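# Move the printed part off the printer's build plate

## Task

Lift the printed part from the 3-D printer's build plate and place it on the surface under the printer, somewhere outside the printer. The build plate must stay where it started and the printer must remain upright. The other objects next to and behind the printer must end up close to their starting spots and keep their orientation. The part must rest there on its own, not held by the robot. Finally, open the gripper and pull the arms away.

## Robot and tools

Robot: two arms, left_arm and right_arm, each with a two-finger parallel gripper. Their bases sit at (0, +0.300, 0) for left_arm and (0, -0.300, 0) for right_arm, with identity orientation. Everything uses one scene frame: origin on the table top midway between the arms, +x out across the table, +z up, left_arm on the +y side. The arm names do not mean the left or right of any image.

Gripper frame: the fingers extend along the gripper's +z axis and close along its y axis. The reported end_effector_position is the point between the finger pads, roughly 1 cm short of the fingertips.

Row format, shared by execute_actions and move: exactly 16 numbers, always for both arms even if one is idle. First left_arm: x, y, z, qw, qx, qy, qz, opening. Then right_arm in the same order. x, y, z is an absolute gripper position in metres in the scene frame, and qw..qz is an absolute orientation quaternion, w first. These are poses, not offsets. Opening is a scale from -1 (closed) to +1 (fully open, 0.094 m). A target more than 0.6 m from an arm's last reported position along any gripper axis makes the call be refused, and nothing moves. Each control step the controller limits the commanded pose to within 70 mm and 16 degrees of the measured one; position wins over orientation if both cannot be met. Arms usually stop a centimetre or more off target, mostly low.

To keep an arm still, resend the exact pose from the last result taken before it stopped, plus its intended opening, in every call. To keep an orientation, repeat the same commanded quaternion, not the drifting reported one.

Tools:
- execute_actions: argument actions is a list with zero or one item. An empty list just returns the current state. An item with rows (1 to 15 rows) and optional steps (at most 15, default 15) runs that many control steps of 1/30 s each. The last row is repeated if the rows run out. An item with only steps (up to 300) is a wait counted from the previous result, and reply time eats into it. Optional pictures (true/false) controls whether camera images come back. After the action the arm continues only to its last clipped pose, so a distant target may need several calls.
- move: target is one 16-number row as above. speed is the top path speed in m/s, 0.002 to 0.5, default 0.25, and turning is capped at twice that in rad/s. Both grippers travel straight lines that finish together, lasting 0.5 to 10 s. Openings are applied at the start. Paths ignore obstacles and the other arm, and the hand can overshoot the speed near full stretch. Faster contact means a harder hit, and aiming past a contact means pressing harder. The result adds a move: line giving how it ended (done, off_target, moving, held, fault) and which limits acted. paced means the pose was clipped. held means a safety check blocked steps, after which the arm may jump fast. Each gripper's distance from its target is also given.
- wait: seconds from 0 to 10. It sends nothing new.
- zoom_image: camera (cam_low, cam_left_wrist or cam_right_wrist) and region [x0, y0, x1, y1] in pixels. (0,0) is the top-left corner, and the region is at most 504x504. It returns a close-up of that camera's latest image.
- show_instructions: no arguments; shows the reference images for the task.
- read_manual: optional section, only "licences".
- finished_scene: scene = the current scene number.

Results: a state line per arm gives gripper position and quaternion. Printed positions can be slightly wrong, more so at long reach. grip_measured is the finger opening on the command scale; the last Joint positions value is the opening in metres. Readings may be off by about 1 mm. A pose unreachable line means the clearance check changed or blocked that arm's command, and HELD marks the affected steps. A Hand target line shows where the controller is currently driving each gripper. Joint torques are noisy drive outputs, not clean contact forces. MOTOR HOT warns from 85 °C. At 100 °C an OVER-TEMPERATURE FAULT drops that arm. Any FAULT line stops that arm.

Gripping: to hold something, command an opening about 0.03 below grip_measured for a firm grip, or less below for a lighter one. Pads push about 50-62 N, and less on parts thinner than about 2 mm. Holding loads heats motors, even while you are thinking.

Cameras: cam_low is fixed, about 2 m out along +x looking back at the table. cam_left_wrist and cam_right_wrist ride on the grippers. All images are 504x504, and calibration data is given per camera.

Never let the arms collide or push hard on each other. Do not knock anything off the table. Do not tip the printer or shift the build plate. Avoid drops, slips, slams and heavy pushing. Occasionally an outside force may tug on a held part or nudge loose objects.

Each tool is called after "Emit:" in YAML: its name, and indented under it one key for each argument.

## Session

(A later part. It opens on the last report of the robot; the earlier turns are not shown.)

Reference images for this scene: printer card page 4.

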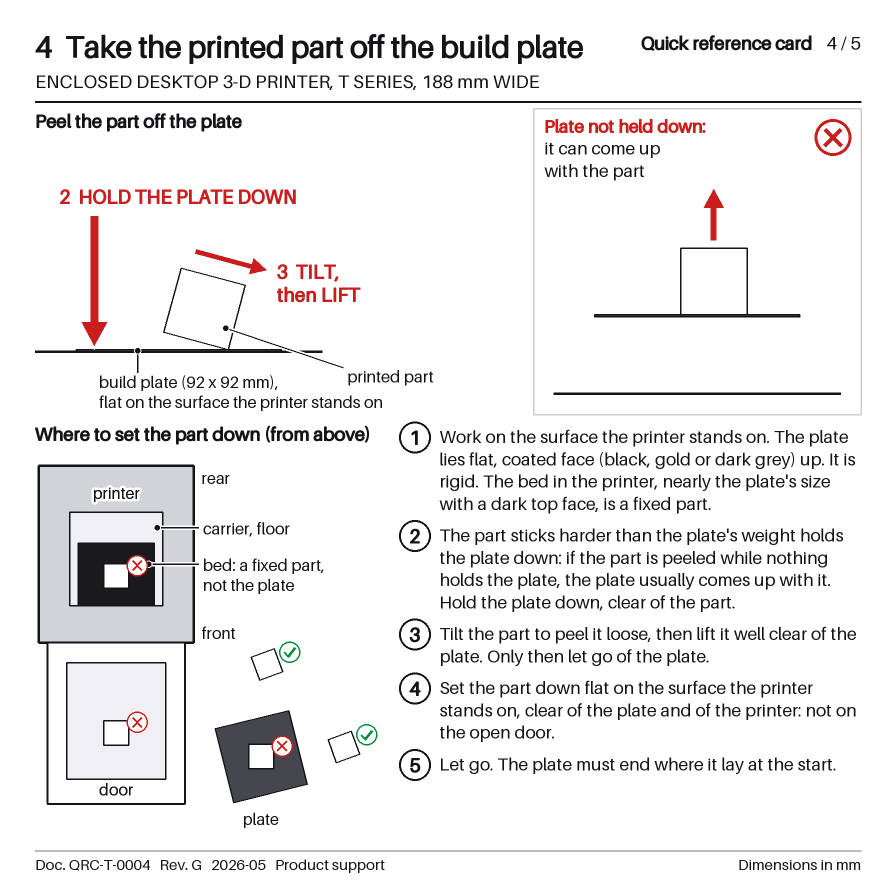

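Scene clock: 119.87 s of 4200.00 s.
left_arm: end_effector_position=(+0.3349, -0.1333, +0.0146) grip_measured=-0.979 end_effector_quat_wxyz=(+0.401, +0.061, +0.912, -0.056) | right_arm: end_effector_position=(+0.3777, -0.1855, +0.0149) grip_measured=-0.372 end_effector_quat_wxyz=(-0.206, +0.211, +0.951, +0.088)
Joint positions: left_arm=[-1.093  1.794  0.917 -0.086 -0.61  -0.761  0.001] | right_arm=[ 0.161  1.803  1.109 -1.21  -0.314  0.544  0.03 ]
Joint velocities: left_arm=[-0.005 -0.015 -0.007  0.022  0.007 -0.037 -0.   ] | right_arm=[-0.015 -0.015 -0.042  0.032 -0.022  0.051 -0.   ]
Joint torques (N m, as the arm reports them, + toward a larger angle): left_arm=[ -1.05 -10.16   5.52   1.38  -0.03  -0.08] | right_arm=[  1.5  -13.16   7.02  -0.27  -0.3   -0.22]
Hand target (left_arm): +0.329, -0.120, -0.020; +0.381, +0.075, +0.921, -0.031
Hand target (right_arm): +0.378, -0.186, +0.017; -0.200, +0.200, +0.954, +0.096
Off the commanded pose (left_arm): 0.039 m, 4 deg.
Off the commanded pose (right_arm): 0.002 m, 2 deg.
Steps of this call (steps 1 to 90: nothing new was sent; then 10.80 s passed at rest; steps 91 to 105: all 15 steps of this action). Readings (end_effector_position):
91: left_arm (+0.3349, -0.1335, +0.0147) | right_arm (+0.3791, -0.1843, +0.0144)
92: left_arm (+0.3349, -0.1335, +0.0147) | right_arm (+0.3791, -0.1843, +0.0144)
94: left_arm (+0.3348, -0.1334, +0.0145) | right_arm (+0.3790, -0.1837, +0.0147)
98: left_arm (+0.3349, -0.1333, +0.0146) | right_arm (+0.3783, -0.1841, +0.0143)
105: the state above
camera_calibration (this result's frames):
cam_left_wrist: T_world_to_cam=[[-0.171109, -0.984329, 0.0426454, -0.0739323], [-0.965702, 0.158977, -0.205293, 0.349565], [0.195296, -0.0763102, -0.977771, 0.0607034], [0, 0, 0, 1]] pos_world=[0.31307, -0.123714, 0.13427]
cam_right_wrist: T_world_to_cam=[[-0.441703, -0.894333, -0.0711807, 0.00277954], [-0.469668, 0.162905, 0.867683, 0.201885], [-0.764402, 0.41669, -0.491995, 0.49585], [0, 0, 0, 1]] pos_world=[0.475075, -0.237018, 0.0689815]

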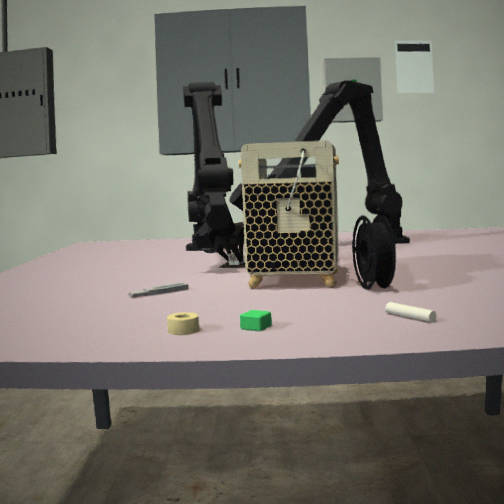

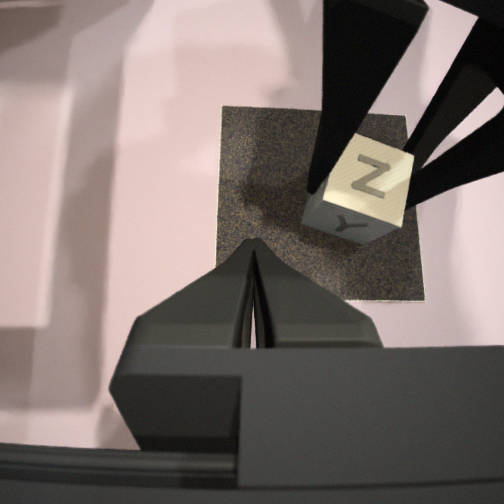

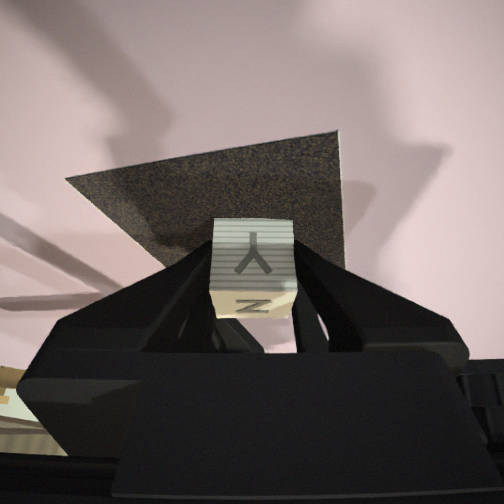

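Emit:
execute_actions:
  actions:
    - {"rows":[[0.330,-0.122,-0.022,0.3814,0.0749,0.9209,-0.0310,-1,0.3795,-0.1858,0.0175,-0.2000,0.1900,0.9562,0.1000,-0.405],[0.330,-0.122,-0.022,0.3814,0.0749,0.9209,-0.0310,-1,0.3795,-0.1858,0.0175,-0.2000,0.1900,0.9562,0.1000,-0.405],[0.330,-0.122,-0.022,0.3814,0.0749,0.9209,-0.0310,-1,0.3795,-0.1858,0.0175,-0.2000,0.1900,0.9562,0.1000,-0.405],[0.330,-0.122,-0.022,0.3814,0.0749,0.9209,-0.0310,-1,0.3795,-0.1860,0.018,-0.1980,0.1794,0.9576,0.1098,-0.405],[0.330,-0.122,-0.022,0.3814,0.0749,0.9209,-0.0310,-1,0.3795,-0.1860,0.018,-0.1980,0.1794,0.9576,0.1098,-0.405],[0.330,-0.122,-0.022,0.3814,0.0749,0.9209,-0.0310,-1,0.3795,-0.1860,0.018,-0.1980,0.1794,0.9576,0.1098,-0.405],[0.330,-0.122,-0.022,0.3814,0.0749,0.9209,-0.0310,-1,0.3795,-0.1860,0.018,-0.1980,0.1794,0.9576,0.1098,-0.405],[0.330,-0.122,-0.022,0.3814,0.0749,0.9209,-0.0310,-1,0.3793,-0.1866,0.019,-0.1943,0.1754,0.9571,0.1263,-0.405],[0.330,-0.122,-0.022,0.3814,0.0749,0.9209,-0.0310,-1,0.3793,-0.1866,0.020,-0.1943,0.1754,0.9571,0.1263,-0.405],[0.330,-0.122,-0.022,0.3814,0.0749,0.9209,-0.0310,-1,0.3793,-0.1866,0.021,-0.1943,0.1754,0.9571,0.1263,-0.405],[0.330,-0.122,-0.022,0.3814,0.0749,0.9209,-0.0310,-1,0.3793,-0.1866,0.022,-0.1943,0.1754,0.9571,0.1263,-0.405],[0.330,-0.122,-0.022,0.3814,0.0749,0.9209,-0.0310,-1,0.3793,-0.1866,0.023,-0.1943,0.1754,0.9571,0.1263,-0.405],[0.330,-0.122,-0.022,0.3814,0.0749,0.9209,-0.0310,-1,0.3793,-0.1866,0.024,-0.1943,0.1754,0.9571,0.1263,-0.405],[0.330,-0.122,-0.022,0.3814,0.0749,0.9209,-0.0310,-1,0.3793,-0.1866,0.025,-0.1943,0.1754,0.9571,0.1263,-0.405],[0.330,-0.122,-0.022,0.3814,0.0749,0.9209,-0.0310,-1,0.3793,-0.1866,0.026,-0.1943,0.1754,0.9571,0.1263,-0.405]],"steps":15}

Scene clock: 130.57 s of 4200.00 s.
left_arm: end_effector_position=(+0.3350, -0.1333, +0.0147) grip_measured=-0.979 end_effector_quat_wxyz=(+0.401, +0.061, +0.912, -0.056) | right_arm: end_effector_position=(+0.3776, -0.1861, +0.0162) grip_measured=-0.372 end_effector_quat_wxyz=(-0.203, +0.186, +0.954, +0.118)
Joint positions: left_arm=[-1.093  1.794  0.917 -0.085 -0.611 -0.761  0.001] | right_arm=[ 0.143  1.795  1.097 -1.196 -0.353  0.469  0.03 ]
Joint velocities: left_arm=[-0.005 -0.005 -0.007 -0.002 -0.066  0.095 -0.   ] | right_arm=[-0.005 -0.024 -0.007  0.002 -0.007 -0.095 -0.   ]
Joint torques (N m, as the arm reports them, + toward a larger angle): left_arm=[ -1.1  -10.21   5.61   1.32  -0.02  -0.07] | right_arm=[  2.19 -13.86   7.13  -0.71  -0.4   -0.23]
Hand target (left_arm): +0.329, -0.120, -0.020; +0.381, +0.075, +0.921, -0.031
Hand target (right_arm): +0.379, -0.187, +0.026; -0.194, +0.175, +0.957, +0.126
Off the commanded pose (left_arm): 0.039 m, 4 deg.
Off the commanded pose (right_arm): 0.010 m, 2 deg.
Steps of this call (steps 1 to 90: nothing new was sent; then 7.20 s passed at rest; steps 91 to 105: all 15 steps of this action). Readings (end_effector_position):
91: left_arm (+0.3350, -0.1334, +0.0147) | right_arm (+0.3778, -0.1854, +0.0150)
92: left_arm (+0.3350, -0.1334, +0.0147) | right_arm (+0.3778, -0.1853, +0.0150)
94: left_arm (+0.3350, -0.1334, +0.0147) | right_arm (+0.3777, -0.1852, +0.0151)
98: left_arm (+0.3349, -0.1332, +0.0146) | right_arm (+0.3779, -0.1848, +0.0154)
105: the state above
camera_calibration (this result's frames):
cam_left_wrist: T_world_to_cam=[[-0.170922, -0.984343, 0.0430629, -0.0739729], [-0.965608, 0.158657, -0.205985, 0.34955], [0.195927, -0.0767891, -0.977607, 0.0604484], [0, 0, 0, 1]] pos_world=[0.313041, -0.123632, 0.134282]
cam_right_wrist: T_world_to_cam=[[-0.406661, -0.902886, -0.139366, -0.0114582], [-0.494817, 0.0894433, 0.864382, 0.196631], [-0.767973, 0.420471, -0.483136, 0.498515], [0, 0, 0, 1]] pos_world=[0.475483, -0.237544, 0.0692894]

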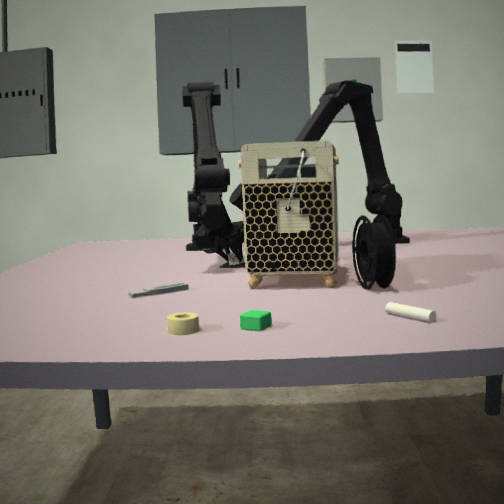

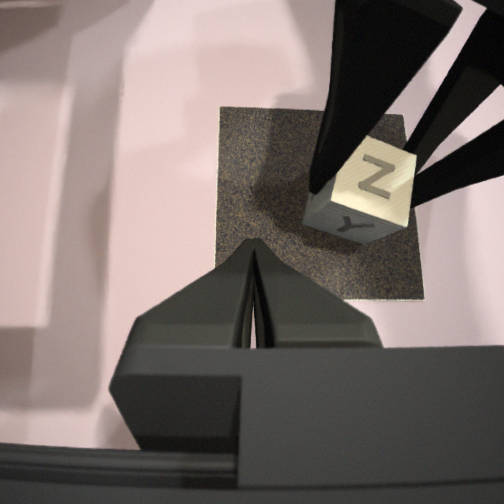

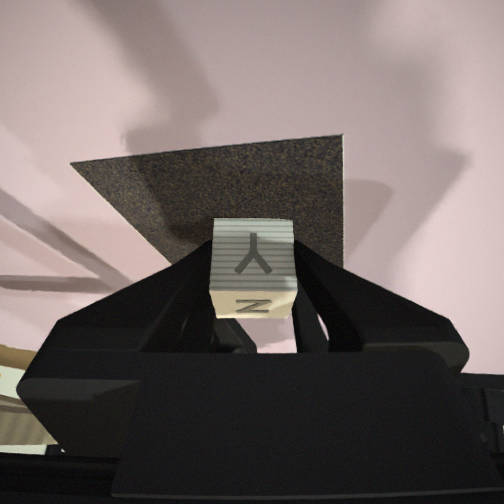

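Emit:
execute_actions:
  actions:
    - {"rows":[[0.330,-0.122,-0.022,0.3814,0.0749,0.9209,-0.0310,-1,0.3795,-0.1872,0.026,-0.1899,0.1757,0.9553,0.1437,-0.405],[0.330,-0.122,-0.022,0.3814,0.0749,0.9209,-0.0310,-1,0.3795,-0.1872,0.027,-0.1899,0.1757,0.9553,0.1437,-0.405],[0.330,-0.122,-0.022,0.3814,0.0749,0.9209,-0.0310,-1,0.3795,-0.1872,0.028,-0.1899,0.1757,0.9553,0.1437,-0.405],[0.330,-0.122,-0.022,0.3814,0.0749,0.9209,-0.0310,-1,0.3795,-0.1872,0.029,-0.1899,0.1757,0.9553,0.1437,-0.405],[0.330,-0.122,-0.022,0.3814,0.0749,0.9209,-0.0310,-1,0.3795,-0.1872,0.030,-0.1899,0.1757,0.9553,0.1437,-0.405],[0.330,-0.122,-0.022,0.3814,0.0749,0.9209,-0.0310,-1,0.3792,-0.1878,0.031,-0.1860,0.1716,0.9542,0.1602,-0.405],[0.330,-0.122,-0.022,0.3814,0.0749,0.9209,-0.0310,-1,0.3792,-0.1878,0.032,-0.1860,0.1716,0.9542,0.1602,-0.405],[0.330,-0.122,-0.022,0.3814,0.0749,0.9209,-0.0310,-1,0.3792,-0.1878,0.033,-0.1860,0.1716,0.9542,0.1602,-0.405],[0.330,-0.122,-0.022,0.3814,0.0749,0.9209,-0.0310,-1,0.3792,-0.1878,0.034,-0.1860,0.1716,0.9542,0.1602,-0.405],[0.330,-0.122,-0.022,0.3814,0.0749,0.9209,-0.0310,-1,0.3792,-0.1878,0.035,-0.1860,0.1716,0.9542,0.1602,-0.405],[0.330,-0.122,-0.022,0.3814,0.0749,0.9209,-0.0310,-1,0.3790,-0.1884,0.036,-0.1821,0.1675,0.9528,0.1767,-0.405]],"steps":15}

Scene clock: 139.57 s of 4200.00 s.
left_arm: end_effector_position=(+0.3357, -0.1338, +0.0156) grip_measured=-0.979 end_effector_quat_wxyz=(+0.403, +0.060, +0.911, -0.058) | right_arm: end_effector_position=(+0.3756, -0.1881, +0.0270) grip_measured=-0.372 end_effector_quat_wxyz=(-0.195, +0.177, +0.950, +0.167)
Joint positions: left_arm=[-1.093  1.794  0.916 -0.079 -0.614 -0.761  0.001] | right_arm=[ 0.107  1.758  1.068 -1.181 -0.43   0.409  0.03 ]
Joint velocities: left_arm=[-0.005 -0.005  0.002  0.002 -0.037  0.037 -0.001] | right_arm=[-0.044 -0.024 -0.032 -0.007  0.037 -0.11   0.001]
Joint torques (N m, as the arm reports them, + toward a larger angle): left_arm=[ -1.32 -10.56   5.72   1.05   0.1   -0.08] | right_arm=[  2.03 -14.22   7.47  -0.36  -0.48  -0.18]
Hand target (left_arm): +0.329, -0.120, -0.020; +0.382, +0.075, +0.921, -0.031
Hand target (right_arm): +0.379, -0.189, +0.036; -0.182, +0.168, +0.953, +0.176
Off the commanded pose (left_arm): 0.040 m, 4 deg.
Off the commanded pose (right_arm): 0.010 m, 2 deg.
Steps of this call (steps 1 to 90: nothing new was sent; then 5.50 s passed at rest; steps 91 to 105: all 15 steps of this action). Readings (end_effector_position):
91: left_arm (+0.3350, -0.1333, +0.0147) | right_arm (+0.3775, -0.1852, +0.0164)
92: left_arm (+0.3349, -0.1332, +0.0145) | right_arm (+0.3776, -0.1850, +0.0165)
94: left_arm (+0.3349, -0.1332, +0.0145) | right_arm (+0.3764, -0.1863, +0.0172)
98: left_arm (+0.3350, -0.1333, +0.0147) | right_arm (+0.3754, -0.1870, +0.0197)
105: the state above
camera_calibration (this result's frames):
cam_left_wrist: T_world_to_cam=[[-0.169422, -0.98445, 0.046411, -0.0749494], [-0.964834, 0.156075, -0.211508, 0.350015], [0.200976, -0.080613, -0.976274, 0.0589212], [0, 0, 0, 1]] pos_world=[0.313167, -0.123663, 0.135033]
cam_right_wrist: T_world_to_cam=[[-0.406845, -0.881835, -0.238421, -0.00590263], [-0.523992, 0.0114906, 0.851646, 0.18314], [-0.748271, 0.471419, -0.466749, 0.504867], [0, 0, 0, 1]] pos_world=[0.47134, -0.245313, 0.0782683]

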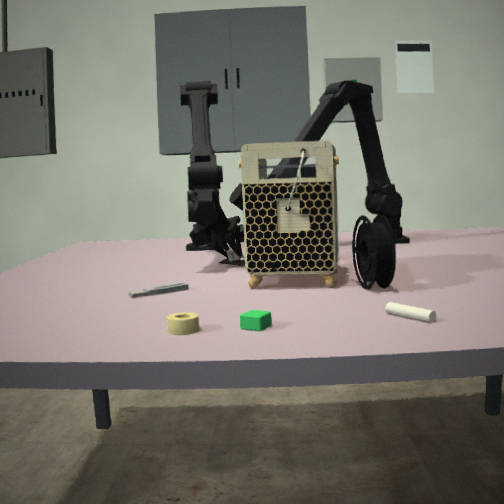

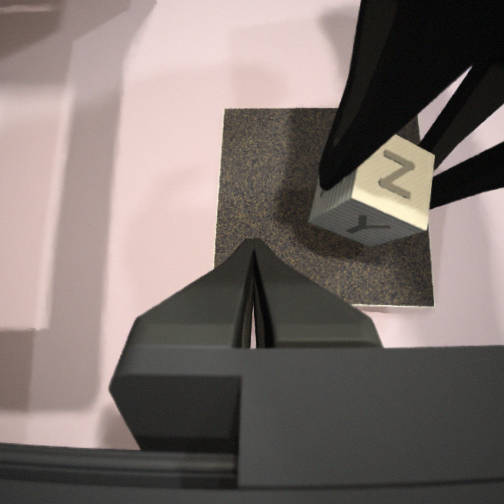

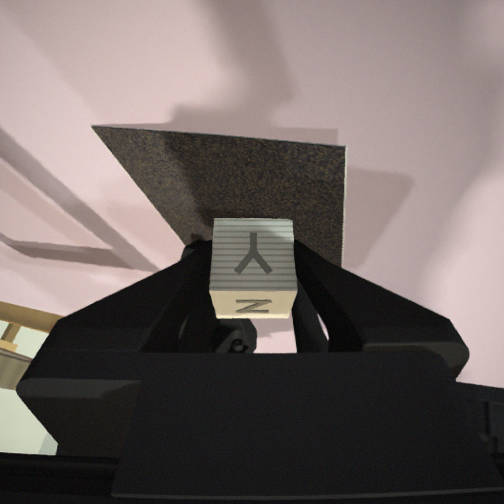

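Emit:
execute_actions:
  actions: []

Scene clock: 142.43 s of 4200.00 s.
left_arm: end_effector_position=(+0.3358, -0.1339, +0.0157) grip_measured=-0.979 end_effector_quat_wxyz=(+0.404, +0.060, +0.911, -0.058) | right_arm: end_effector_position=(+0.3753, -0.1882, +0.0272) grip_measured=-0.372 end_effector_quat_wxyz=(-0.194, +0.172, +0.951, +0.168)
Joint positions: left_arm=[-1.093  1.794  0.916 -0.078 -0.614 -0.761  0.001] | right_arm=[ 0.106  1.757  1.066 -1.181 -0.431  0.397  0.03 ]
Joint velocities: left_arm=[-0.005  0.005  0.007  0.007 -0.081 -0.022  0.001] | right_arm=[-0.005 -0.005 -0.002 -0.007 -0.051  0.037  0.   ]
Joint torques (N m, as the arm reports them, + toward a larger angle): left_arm=[ -0.99 -10.28   5.68   1.07   0.1   -0.07] | right_arm=[  1.54 -13.59   7.43  -0.33  -0.5   -0.18]
Hand target (left_arm): +0.329, -0.120, -0.020; +0.381, +0.075, +0.921, -0.031
Hand target (right_arm): +0.379, -0.189, +0.036; -0.182, +0.168, +0.953, +0.176
Off the commanded pose (left_arm): 0.040 m, 5 deg.
Off the commanded pose (right_arm): 0.010 m, 2 deg.
Steps of this call (steps 1 to 86: nothing new was sent). Readings (end_effector_position):
1: left_arm (+0.3358, -0.1339, +0.0156) | right_arm (+0.3754, -0.1882, +0.0273)
2: left_arm (+0.3358, -0.1339, +0.0157) | right_arm (+0.3753, -0.1882, +0.0272)
4: left_arm (+0.3358, -0.1339, +0.0157) | right_arm (+0.3753, -0.1882, +0.0272)
8: left_arm (+0.3358, -0.1339, +0.0157) | right_arm (+0.3753, -0.1882, +0.0272)
86: the state above
camera_calibration (this result's frames):
cam_left_wrist: T_world_to_cam=[[-0.169438, -0.984419, 0.0470184, -0.0750601], [-0.96476, 0.155931, -0.211953, 0.350076], [0.201318, -0.0812743, -0.976148, 0.0587857], [0, 0, 0, 1]] pos_world=[0.313186, -0.123701, 0.135112]
cam_right_wrist: T_world_to_cam=[[-0.397231, -0.884653, -0.244124, -0.0100426], [-0.527884, 0.00266149, 0.849312, 0.182635], [-0.750697, 0.466242, -0.468052, 0.504696], [0, 0, 0, 1]] pos_world=[0.471295, -0.244681, 0.0786579]

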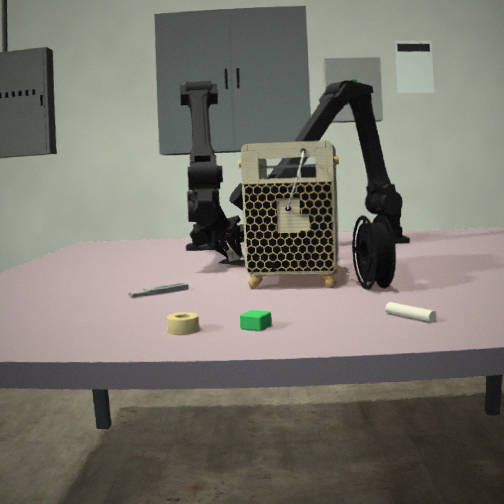

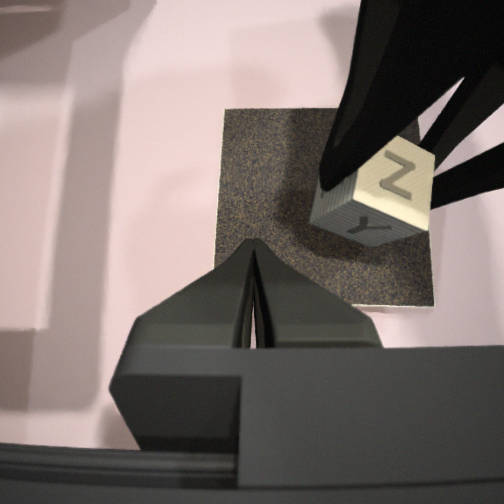

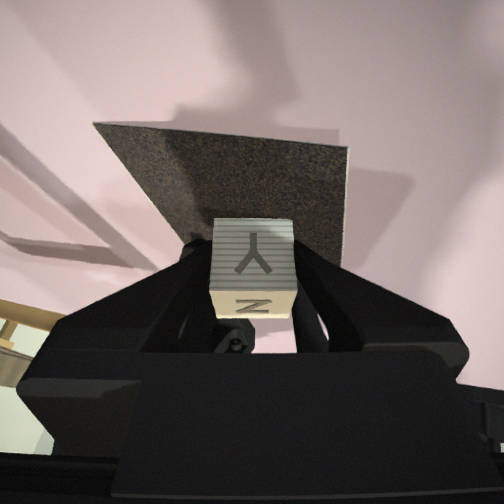

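Emit:
execute_actions:
  actions: []

Scene clock: 152.30 s of 4200.00 s.
left_arm: end_effector_position=(+0.3358, -0.1339, +0.0157) grip_measured=-0.979 end_effector_quat_wxyz=(+0.404, +0.060, +0.911, -0.058) | right_arm: end_effector_position=(+0.3753, -0.1882, +0.0272) grip_measured=-0.372 end_effector_quat_wxyz=(-0.194, +0.172, +0.951, +0.168)
Joint positions: left_arm=[-1.093  1.794  0.916 -0.078 -0.614 -0.761  0.001] | right_arm=[ 0.106  1.757  1.066 -1.181 -0.431  0.397  0.03 ]
Joint velocities: left_arm=[-0.005 -0.024  0.012  0.002 -0.022  0.037  0.   ] | right_arm=[-0.005 -0.015 -0.012 -0.007 -0.007  0.007 -0.   ]
Joint torques (N m, as the arm reports them, + toward a larger angle): left_arm=[ -0.93 -10.3    5.66   1.06   0.1   -0.08] | right_arm=[  1.58 -13.62   7.48  -0.36  -0.52  -0.16]
Hand target (left_arm): +0.329, -0.120, -0.020; +0.381, +0.075, +0.921, -0.031
Hand target (right_arm): +0.379, -0.189, +0.036; -0.182, +0.168, +0.953, +0.176
Off the commanded pose (left_arm): 0.040 m, 5 deg.
Off the commanded pose (right_arm): 0.010 m, 2 deg.
Steps of this call (steps 1 to 90: nothing new was sent; then 6.87 s passed at rest). Readings (end_effector_position):
1: left_arm (+0.3358, -0.1339, +0.0157) | right_arm (+0.3753, -0.1882, +0.0272)
2: left_arm (+0.3358, -0.1339, +0.0157) | right_arm (+0.3753, -0.1882, +0.0272)
4: left_arm (+0.3358, -0.1339, +0.0157) | right_arm (+0.3753, -0.1882, +0.0272)
8: left_arm (+0.3358, -0.1339, +0.0157) | right_arm (+0.3753, -0.1882, +0.0272)
90: the state above
camera_calibration (this result's frames):
cam_left_wrist: T_world_to_cam=[[-0.169438, -0.984419, 0.0470184, -0.0750601], [-0.96476, 0.155931, -0.211953, 0.350076], [0.201318, -0.0812743, -0.976148, 0.0587857], [0, 0, 0, 1]] pos_world=[0.313186, -0.123701, 0.135112]
cam_right_wrist: T_world_to_cam=[[-0.397231, -0.884653, -0.244124, -0.0100426], [-0.527884, 0.00266149, 0.849312, 0.182635], [-0.750697, 0.466242, -0.468052, 0.504696], [0, 0, 0, 1]] pos_world=[0.471295, -0.244681, 0.0786579]

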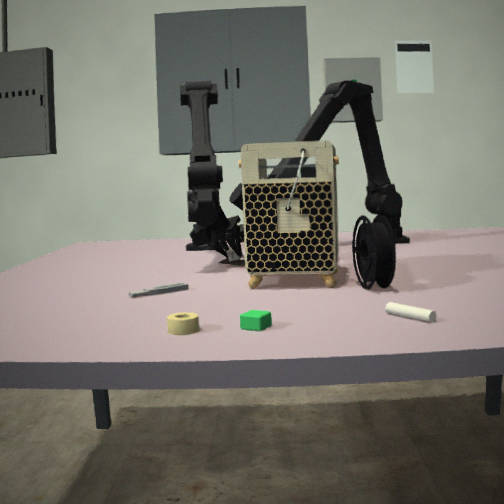

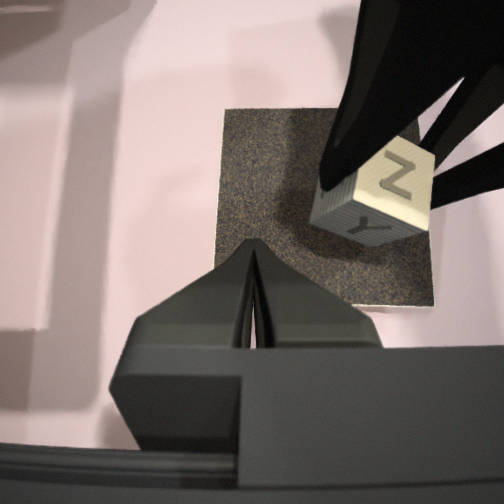

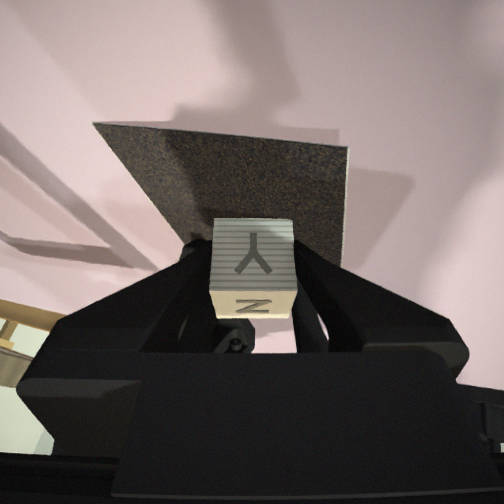

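Emit:
execute_actions:
  actions:
    - {"rows":[[0.330,-0.122,-0.022,0.3814,0.0749,0.9209,-0.0310,-1,0.3790,-0.1884,0.032,-0.1821,0.1675,0.9528,0.1767,-0.405],[0.330,-0.122,-0.022,0.3814,0.0749,0.9209,-0.0310,-1,0.3790,-0.1884,0.029,-0.1821,0.1675,0.9528,0.1767,-0.405],[0.330,-0.122,-0.022,0.3814,0.0749,0.9209,-0.0310,-1,0.3790,-0.1884,0.026,-0.1821,0.1675,0.9528,0.1767,-0.405],[0.330,-0.122,-0.022,0.3814,0.0749,0.9209,-0.0310,-1,0.3790,-0.1884,0.023,-0.1821,0.1675,0.9528,0.1767,-0.405],[0.330,-0.122,-0.022,0.3814,0.0749,0.9209,-0.0310,-1,0.3790,-0.1884,0.021,-0.1821,0.1675,0.9528,0.1767,-0.405],[0.330,-0.122,-0.022,0.3814,0.0749,0.9209,-0.0310,-1,0.3790,-0.1884,0.019,-0.1821,0.1675,0.9528,0.1767,-0.405],[0.330,-0.122,-0.022,0.3814,0.0749,0.9209,-0.0310,-1,0.3790,-0.1884,0.017,-0.1821,0.1675,0.9528,0.1767,-0.405],[0.330,-0.122,-0.022,0.3814,0.0749,0.9209,-0.0310,-1,0.3790,-0.1884,0.015,-0.1821,0.1675,0.9528,0.1767,-0.405],[0.330,-0.122,-0.022,0.3814,0.0749,0.9209,-0.0310,-1,0.3790,-0.1884,0.013,-0.1821,0.1675,0.9528,0.1767,-0.405],[0.330,-0.122,-0.022,0.3814,0.0749,0.9209,-0.0310,-1,0.3790,-0.1884,0.011,-0.1821,0.1675,0.9528,0.1767,-0.405]],"steps":15}

Scene clock: 169.30 s of 4200.00 s.
left_arm: end_effector_position=(+0.3356, -0.1340, +0.0150) grip_measured=-0.979 end_effector_quat_wxyz=(+0.403, +0.060, +0.911, -0.058) | right_arm: end_effector_position=(+0.3773, -0.1877, +0.0177) grip_measured=-0.372 end_effector_quat_wxyz=(-0.180, +0.169, +0.953, +0.174)
Joint positions: left_arm=[-1.093  1.795  0.916 -0.078 -0.613 -0.761  0.001] | right_arm=[ 0.106  1.76   1.045 -1.125 -0.434  0.397  0.03 ]
Joint velocities: left_arm=[-0.005 -0.005  0.002  0.007  0.051 -0.051 -0.   ] | right_arm=[-0.005 -0.005  0.002  0.007 -0.022 -0.007  0.001]
Joint torques (N m, as the arm reports them, + toward a larger angle): left_arm=[ -0.92 -10.33   5.67   1.07   0.06  -0.08] | right_arm=[  1.42 -10.1    7.42   0.14  -0.39  -0.18]
Hand target (left_arm): +0.329, -0.120, -0.020; +0.382, +0.075, +0.921, -0.031
Hand target (right_arm): +0.379, -0.189, +0.011; -0.182, +0.168, +0.953, +0.177
Off the commanded pose (left_arm): 0.039 m, 4 deg.
Off the commanded pose (right_arm): 0.007 m, 0 deg.
Steps of this call (steps 1 to 90: nothing new was sent; then 13.50 s passed at rest; steps 91 to 105: all 15 steps of this action). Readings (end_effector_position):
91: left_arm (+0.3358, -0.1339, +0.0157) | right_arm (+0.3754, -0.1882, +0.0270)
92: left_arm (+0.3358, -0.1339, +0.0157) | right_arm (+0.3757, -0.1882, +0.0265)
94: left_arm (+0.3358, -0.1339, +0.0157) | right_arm (+0.3761, -0.1881, +0.0247)
98: left_arm (+0.3357, -0.1340, +0.0156) | right_arm (+0.3763, -0.1879, +0.0210)
105: the state above
camera_calibration (this result's frames):
cam_left_wrist: T_world_to_cam=[[-0.170024, -0.984334, 0.0466717, -0.0748587], [-0.964943, 0.156692, -0.210552, 0.349908], [0.19994, -0.0808346, -0.976468, 0.0586769], [0, 0, 0, 1]] pos_world=[0.313182, -0.123771, 0.134464]
cam_right_wrist: T_world_to_cam=[[-0.390336, -0.882716, -0.261628, -0.0130666], [-0.554132, -0.00168661, 0.832427, 0.201158], [-0.735238, 0.469903, -0.488483, 0.496741], [0, 0, 0, 1]] pos_world=[0.471591, -0.244615, 0.0717815]

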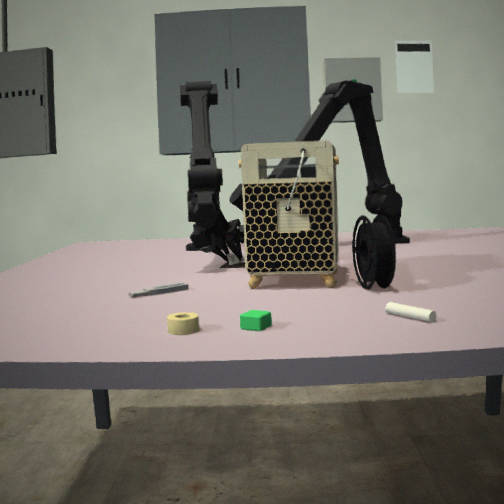

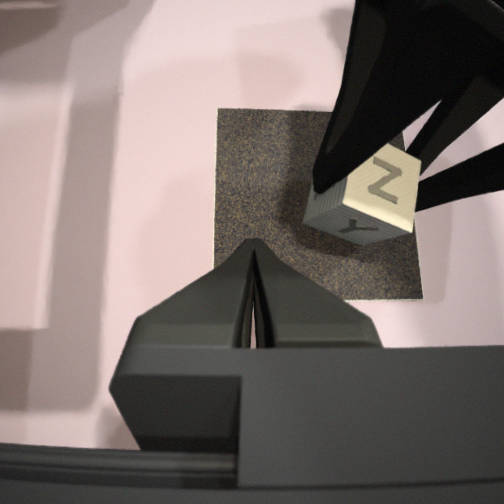

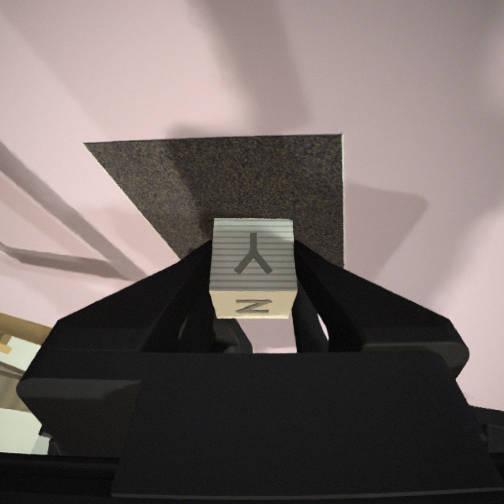

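Emit:
execute_actions:
  actions:
    - {"rows":[[0.330,-0.122,-0.022,0.3814,0.0749,0.9209,-0.0310,-1,0.3790,-0.1878,0.011,-0.1860,0.1780,0.9529,0.1610,-0.405],[0.330,-0.122,-0.022,0.3814,0.0749,0.9209,-0.0310,-1,0.3790,-0.1872,0.0105,-0.1880,0.1881,0.9529,0.1462,-0.405],[0.330,-0.122,-0.022,0.3814,0.0749,0.9209,-0.0310,-1,0.3790,-0.1872,0.0105,-0.1880,0.1881,0.9529,0.1462,-0.405],[0.330,-0.122,-0.022,0.3814,0.0749,0.9209,-0.0310,-1,0.3790,-0.1866,0.010,-0.1920,0.1921,0.9536,0.1297,-0.405],[0.330,-0.122,-0.022,0.3814,0.0749,0.9209,-0.0310,-1,0.3790,-0.1860,0.010,-0.1960,0.1961,0.9542,0.1132,-0.405],[0.330,-0.122,-0.022,0.3814,0.0749,0.9209,-0.0310,-1,0.3790,-0.1860,0.010,-0.1960,0.1961,0.9542,0.1132,-0.405],[0.330,-0.122,-0.022,0.3814,0.0749,0.9209,-0.0310,-1,0.3790,-0.1854,0.009,-0.1999,0.2000,0.9543,0.0966,-0.405],[0.330,-0.122,-0.022,0.3814,0.0749,0.9209,-0.0310,-1,0.3790,-0.1848,0.009,-0.2038,0.2038,0.9543,0.0800,-0.405],[0.330,-0.122,-0.022,0.3814,0.0749,0.9209,-0.0310,-1,0.3790,-0.1848,0.009,-0.2038,0.2038,0.9543,0.0800,-0.405],[0.330,-0.122,-0.022,0.3814,0.0749,0.9209,-0.0310,-1,0.3790,-0.1842,0.008,-0.2076,0.2076,0.9538,0.0634,-0.405],[0.330,-0.122,-0.022,0.3814,0.0749,0.9209,-0.0310,-1,0.3790,-0.1836,0.008,-0.2113,0.2113,0.9532,0.0468,-0.405]],"steps":15}

Emit:
execute_actions:
  actions:
    - {"rows":[[0.330,-0.122,-0.022,0.3814,0.0749,0.9209,-0.0310,-1,0.3792,-0.1830,0.008,-0.2150,0.2149,0.9521,0.0301,-0.405],[0.330,-0.122,-0.022,0.3814,0.0749,0.9209,-0.0310,-1,0.3795,-0.1825,0.008,-0.2186,0.2185,0.9510,0.0135,-0.405],[0.330,-0.122,-0.022,0.3814,0.0749,0.9209,-0.0310,-1,0.3795,-0.1825,0.008,-0.2186,0.2185,0.9510,0.0135,-0.405],[0.330,-0.122,-0.022,0.3814,0.0749,0.9209,-0.0310,-1,0.3798,-0.1819,0.008,-0.2221,0.2220,0.9493,-0.0032,-0.405],[0.330,-0.122,-0.022,0.3814,0.0749,0.9209,-0.0310,-1,0.3801,-0.1813,0.0085,-0.2256,0.2255,0.9476,-0.0198,-0.405],[0.330,-0.122,-0.022,0.3814,0.0749,0.9209,-0.0310,-1,0.3801,-0.1813,0.0085,-0.2256,0.2255,0.9476,-0.0198,-0.405],[0.330,-0.122,-0.022,0.3814,0.0749,0.9209,-0.0310,-1,0.3804,-0.1807,0.009,-0.2290,0.2289,0.9454,-0.0365,-0.405],[0.330,-0.122,-0.022,0.3814,0.0749,0.9209,-0.0310,-1,0.3807,-0.1801,0.009,-0.2323,0.2322,0.9431,-0.0531,-0.405]],"steps":15}

Scene clock: 184.13 s of 4200.00 s.
left_arm: end_effector_position=(+0.3352, -0.1344, +0.0147) grip_measured=-0.979 end_effector_quat_wxyz=(+0.402, +0.061, +0.912, -0.059) | right_arm: end_effector_position=(+0.3765, -0.1863, +0.0141) grip_measured=-0.372 end_effector_quat_wxyz=(-0.199, +0.200, +0.958, +0.054)
Joint positions: left_arm=[-1.093  1.795  0.916 -0.078 -0.609 -0.761  0.001] | right_arm=[ 0.187  1.803  1.116 -1.219 -0.248  0.555  0.03 ]
Joint velocities: left_arm=[ 0.015 -0.005  0.002  0.007 -0.051  0.022 -0.001] | right_arm=[-0.024  0.044  0.051 -0.071  0.007  0.183 -0.001]
Joint torques (N m, as the arm reports them, + toward a larger angle): left_arm=[ -0.86 -10.39   5.68   1.07  -0.09  -0.07] | right_arm=[  2.44 -10.28   8.8   -0.68  -0.17   0.05]
Hand target (left_arm): +0.329, -0.120, -0.020; +0.381, +0.075, +0.921, -0.031
Hand target (right_arm): +0.379, -0.183, +0.007; -0.211, +0.211, +0.953, +0.047
Off the commanded pose (left_arm): 0.039 m, 4 deg.
Off the commanded pose (right_arm): 0.007 m, 2 deg.
Steps of this call (steps 1 to 90: nothing new was sent; then 11.33 s passed at rest; steps 91 to 105: all 15 steps of this action). Readings (end_effector_position):
91: left_arm (+0.3356, -0.1340, +0.0149) | right_arm (+0.3772, -0.1881, +0.0175)
92: left_arm (+0.3355, -0.1341, +0.0149) | right_arm (+0.3768, -0.1887, +0.0169)
94: left_arm (+0.3354, -0.1342, +0.0148) | right_arm (+0.3766, -0.1887, +0.0167)
98: left_arm (+0.3353, -0.1344, +0.0147) | right_arm (+0.3755, -0.1891, +0.0159)
105: the state above
camera_calibration (this result's frames):
cam_left_wrist: T_world_to_cam=[[-0.172056, -0.98389, 0.0485566, -0.074628], [-0.965176, 0.158513, -0.208106, 0.349835], [0.197057, -0.0826716, -0.9769, 0.0591428], [0, 0, 0, 1]] pos_world=[0.313158, -0.12399, 0.134203]
cam_right_wrist: T_world_to_cam=[[-0.408111, -0.91282, -0.0143066, -0.0154704], [-0.480825, 0.201597, 0.853326, 0.213744], [-0.776049, 0.355131, -0.521181, 0.488203], [0, 0, 0, 1]] pos_world=[0.475329, -0.230588, 0.0718277]

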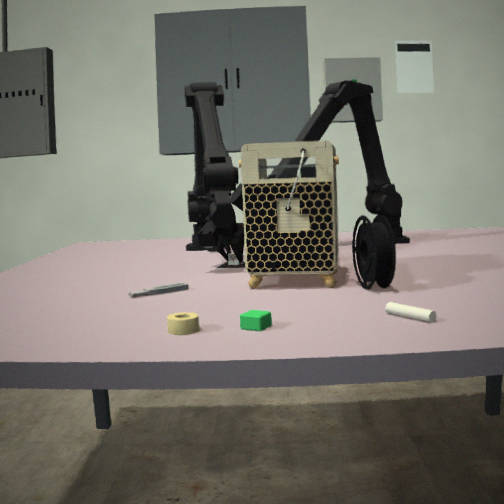

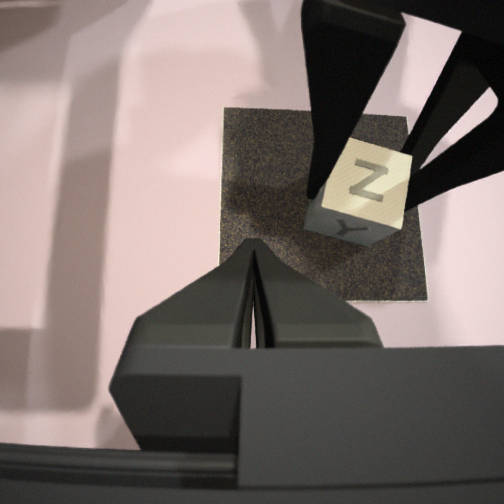

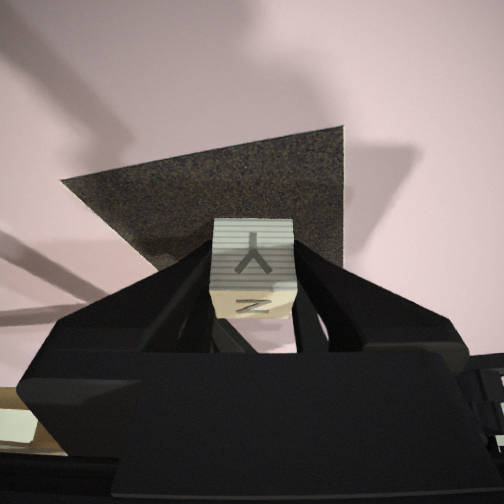

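Scene clock: 184.63 s of 4200.00 s.
left_arm: end_effector_position=(+0.3352, -0.1344, +0.0147) grip_measured=-0.979 end_effector_quat_wxyz=(+0.402, +0.061, +0.912, -0.059) | right_arm: end_effector_position=(+0.3777, -0.1835, +0.0156) grip_measured=-0.372 end_effector_quat_wxyz=(-0.222, +0.221, +0.949, -0.044)
Joint positions: left_arm=[-1.093  1.795  0.916 -0.078 -0.609 -0.761  0.001] | right_arm=[ 0.247  1.871  1.206 -1.348 -0.122  0.678  0.03 ]
Joint velocities: left_arm=[ 0.005 -0.005 -0.017  0.007 -0.007 -0.022  0.001] | right_arm=[ 0.005 -0.005 -0.012 -0.007 -0.037  0.081  0.   ]
Joint torques (N m, as the arm reports them, + toward a larger angle): left_arm=[ -1.03 -10.38   5.69   1.05  -0.07  -0.07] | right_arm=[  2.79 -10.38   9.04  -1.04  -0.08   0.16]
Hand target (left_arm): +0.329, -0.120, -0.020; +0.381, +0.075, +0.921, -0.031
Hand target (right_arm): +0.380, -0.180, +0.008; -0.232, +0.232, +0.943, -0.052
Off the commanded pose (left_arm): 0.039 m, 4 deg.
Off the commanded pose (right_arm): 0.008 m, 2 deg.
Steps of this call (steps 1 to 15: all 15 steps of this action). Readings (end_effector_position):
1: left_arm (+0.3352, -0.1344, +0.0147) | right_arm (+0.3763, -0.1871, +0.0141)
2: left_arm (+0.3352, -0.1344, +0.0146) | right_arm (+0.3760, -0.1879, +0.0140)
4: left_arm (+0.3352, -0.1344, +0.0146) | right_arm (+0.3761, -0.1876, +0.0146)
8: left_arm (+0.3352, -0.1344, +0.0146) | right_arm (+0.3772, -0.1856, +0.0157)
15: the state above
camera_calibration (this result's frames):
cam_left_wrist: T_world_to_cam=[[-0.172056, -0.98389, 0.0485566, -0.074628], [-0.965176, 0.158513, -0.208106, 0.349835], [0.197057, -0.0826716, -0.9769, 0.0591428], [0, 0, 0, 1]] pos_world=[0.313158, -0.12399, 0.134203]
cam_right_wrist: T_world_to_cam=[[-0.403695, -0.894581, 0.191716, -0.0139086], [-0.402811, 0.361939, 0.84068, 0.212563], [-0.821446, 0.262153, -0.50646, 0.488788], [0, 0, 0, 1]] pos_world=[0.481521, -0.217514, 0.0715209]

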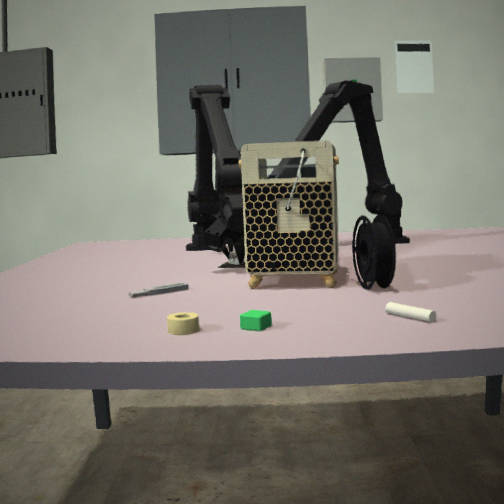

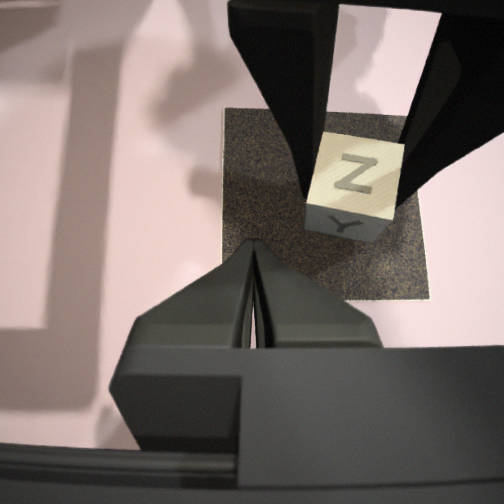

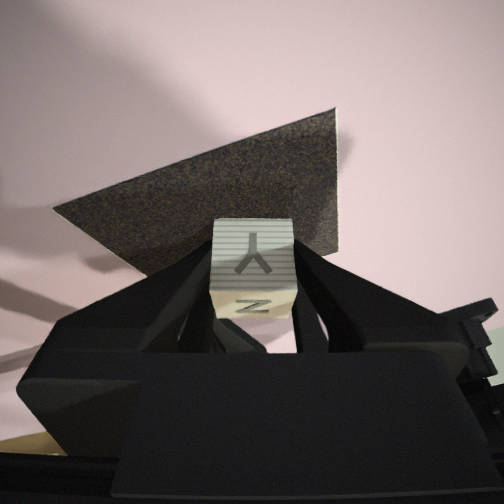

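Emit:
execute_actions:
  actions:
    - {"rows":[[0.330,-0.122,-0.022,0.3814,0.0749,0.9209,-0.0310,-1,0.3807,-0.1801,0.011,-0.2323,0.2322,0.9431,-0.0531,-0.405],[0.330,-0.122,-0.022,0.3814,0.0749,0.9209,-0.0310,-1,0.3807,-0.1801,0.013,-0.2323,0.2322,0.9431,-0.0531,-0.405],[0.330,-0.122,-0.022,0.3814,0.0749,0.9209,-0.0310,-1,0.3807,-0.1801,0.015,-0.2323,0.2322,0.9431,-0.0531,-0.405],[0.330,-0.122,-0.022,0.3814,0.0749,0.9209,-0.0310,-1,0.3807,-0.1801,0.017,-0.2323,0.2322,0.9431,-0.0531,-0.405],[0.330,-0.122,-0.022,0.3814,0.0749,0.9209,-0.0310,-1,0.3807,-0.1801,0.019,-0.2323,0.2322,0.9431,-0.0531,-0.405],[0.330,-0.122,-0.022,0.3814,0.0749,0.9209,-0.0310,-1,0.3807,-0.1801,0.021,-0.2323,0.2322,0.9431,-0.0531,-0.405],[0.330,-0.122,-0.022,0.3814,0.0749,0.9209,-0.0310,-1,0.3807,-0.1801,0.023,-0.2323,0.2322,0.9431,-0.0531,-0.405],[0.330,-0.122,-0.022,0.3814,0.0749,0.9209,-0.0310,-1,0.3807,-0.1801,0.025,-0.2323,0.2322,0.9431,-0.0531,-0.405],[0.330,-0.122,-0.022,0.3814,0.0749,0.9209,-0.0310,-1,0.3807,-0.1801,0.027,-0.2323,0.2322,0.9431,-0.0531,-0.405],[0.330,-0.122,-0.022,0.3814,0.0749,0.9209,-0.0310,-1,0.3807,-0.1801,0.029,-0.2323,0.2322,0.9431,-0.0531,-0.405],[0.330,-0.122,-0.022,0.3814,0.0749,0.9209,-0.0310,-1,0.3807,-0.1801,0.031,-0.2323,0.2322,0.9431,-0.0531,-0.405],[0.330,-0.122,-0.022,0.3814,0.0749,0.9209,-0.0310,-1,0.3807,-0.1801,0.033,-0.2323,0.2322,0.9431,-0.0531,-0.405]],"steps":15}

Scene clock: 192.53 s of 4200.00 s.
left_arm: end_effector_position=(+0.3358, -0.1339, +0.0153) grip_measured=-0.979 end_effector_quat_wxyz=(+0.403, +0.060, +0.911, -0.058) | right_arm: end_effector_position=(+0.3767, -0.1838, +0.0226) grip_measured=-0.372 end_effector_quat_wxyz=(-0.231, +0.229, +0.944, -0.051)
Joint positions: left_arm=[-1.093  1.795  0.916 -0.078 -0.614 -0.761  0.001] | right_arm=[ 0.247  1.871  1.222 -1.385 -0.122  0.695  0.03 ]
Joint velocities: left_arm=[-0.005  0.015  0.002  0.007  0.066 -0.007 -0.001] | right_arm=[-0.005 -0.005  0.002 -0.037 -0.022  0.007 -0.001]
Joint torques (N m, as the arm reports them, + toward a larger angle): left_arm=[ -1.05 -10.24   5.61   1.06   0.09  -0.08] | right_arm=[  2.19 -13.48   9.51  -1.62  -0.06   0.11]
Hand target (left_arm): +0.329, -0.120, -0.020; +0.381, +0.075, +0.921, -0.031
Hand target (right_arm): +0.381, -0.180, +0.033; -0.232, +0.232, +0.943, -0.053
Off the commanded pose (left_arm): 0.040 m, 4 deg.
Off the commanded pose (right_arm): 0.012 m, 0 deg.
Steps of this call (steps 1 to 90: nothing new was sent; then 4.40 s passed at rest; steps 91 to 105: all 15 steps of this action). Readings (end_effector_position):
91: left_arm (+0.3353, -0.1343, +0.0147) | right_arm (+0.3773, -0.1836, +0.0158)
92: left_arm (+0.3353, -0.1343, +0.0147) | right_arm (+0.3771, -0.1837, +0.0159)
94: left_arm (+0.3353, -0.1343, +0.0147) | right_arm (+0.3766, -0.1838, +0.0163)
98: left_arm (+0.3354, -0.1342, +0.0148) | right_arm (+0.3766, -0.1838, +0.0186)
105: the state above
camera_calibration (this result's frames):
cam_left_wrist: T_world_to_cam=[[-0.169422, -0.98445, 0.046411, -0.0749721], [-0.964834, 0.156075, -0.211508, 0.349978], [0.200976, -0.080613, -0.976274, 0.05862], [0, 0, 0, 1]] pos_world=[0.313188, -0.123703, 0.134732]
cam_right_wrist: T_world_to_cam=[[-0.412685, -0.885884, 0.211898, -0.0114178], [-0.379777, 0.37879, 0.843971, 0.200726], [-0.827925, 0.26782, -0.49276, 0.494768], [0, 0, 0, 1]] pos_world=[0.48115, -0.218657, 0.0768148]

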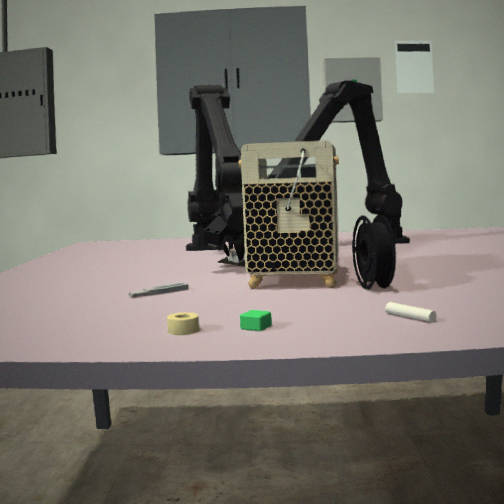

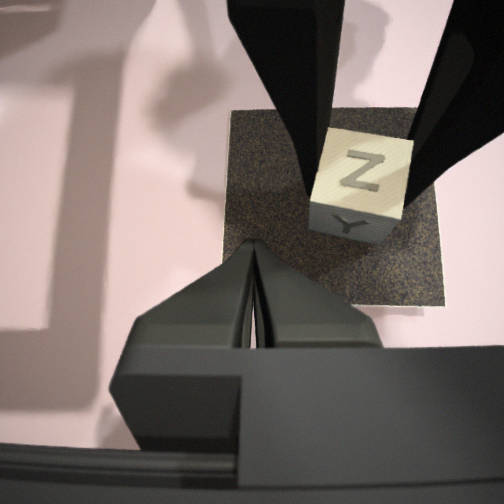

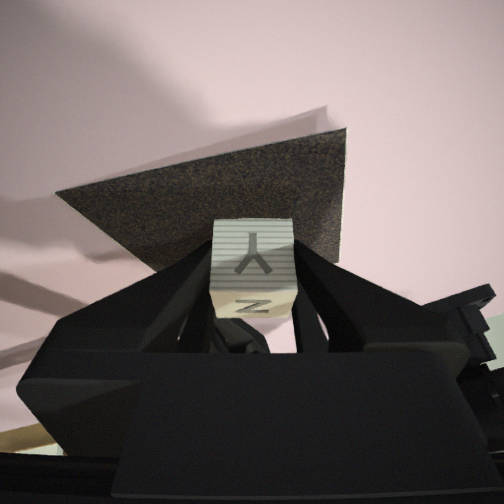

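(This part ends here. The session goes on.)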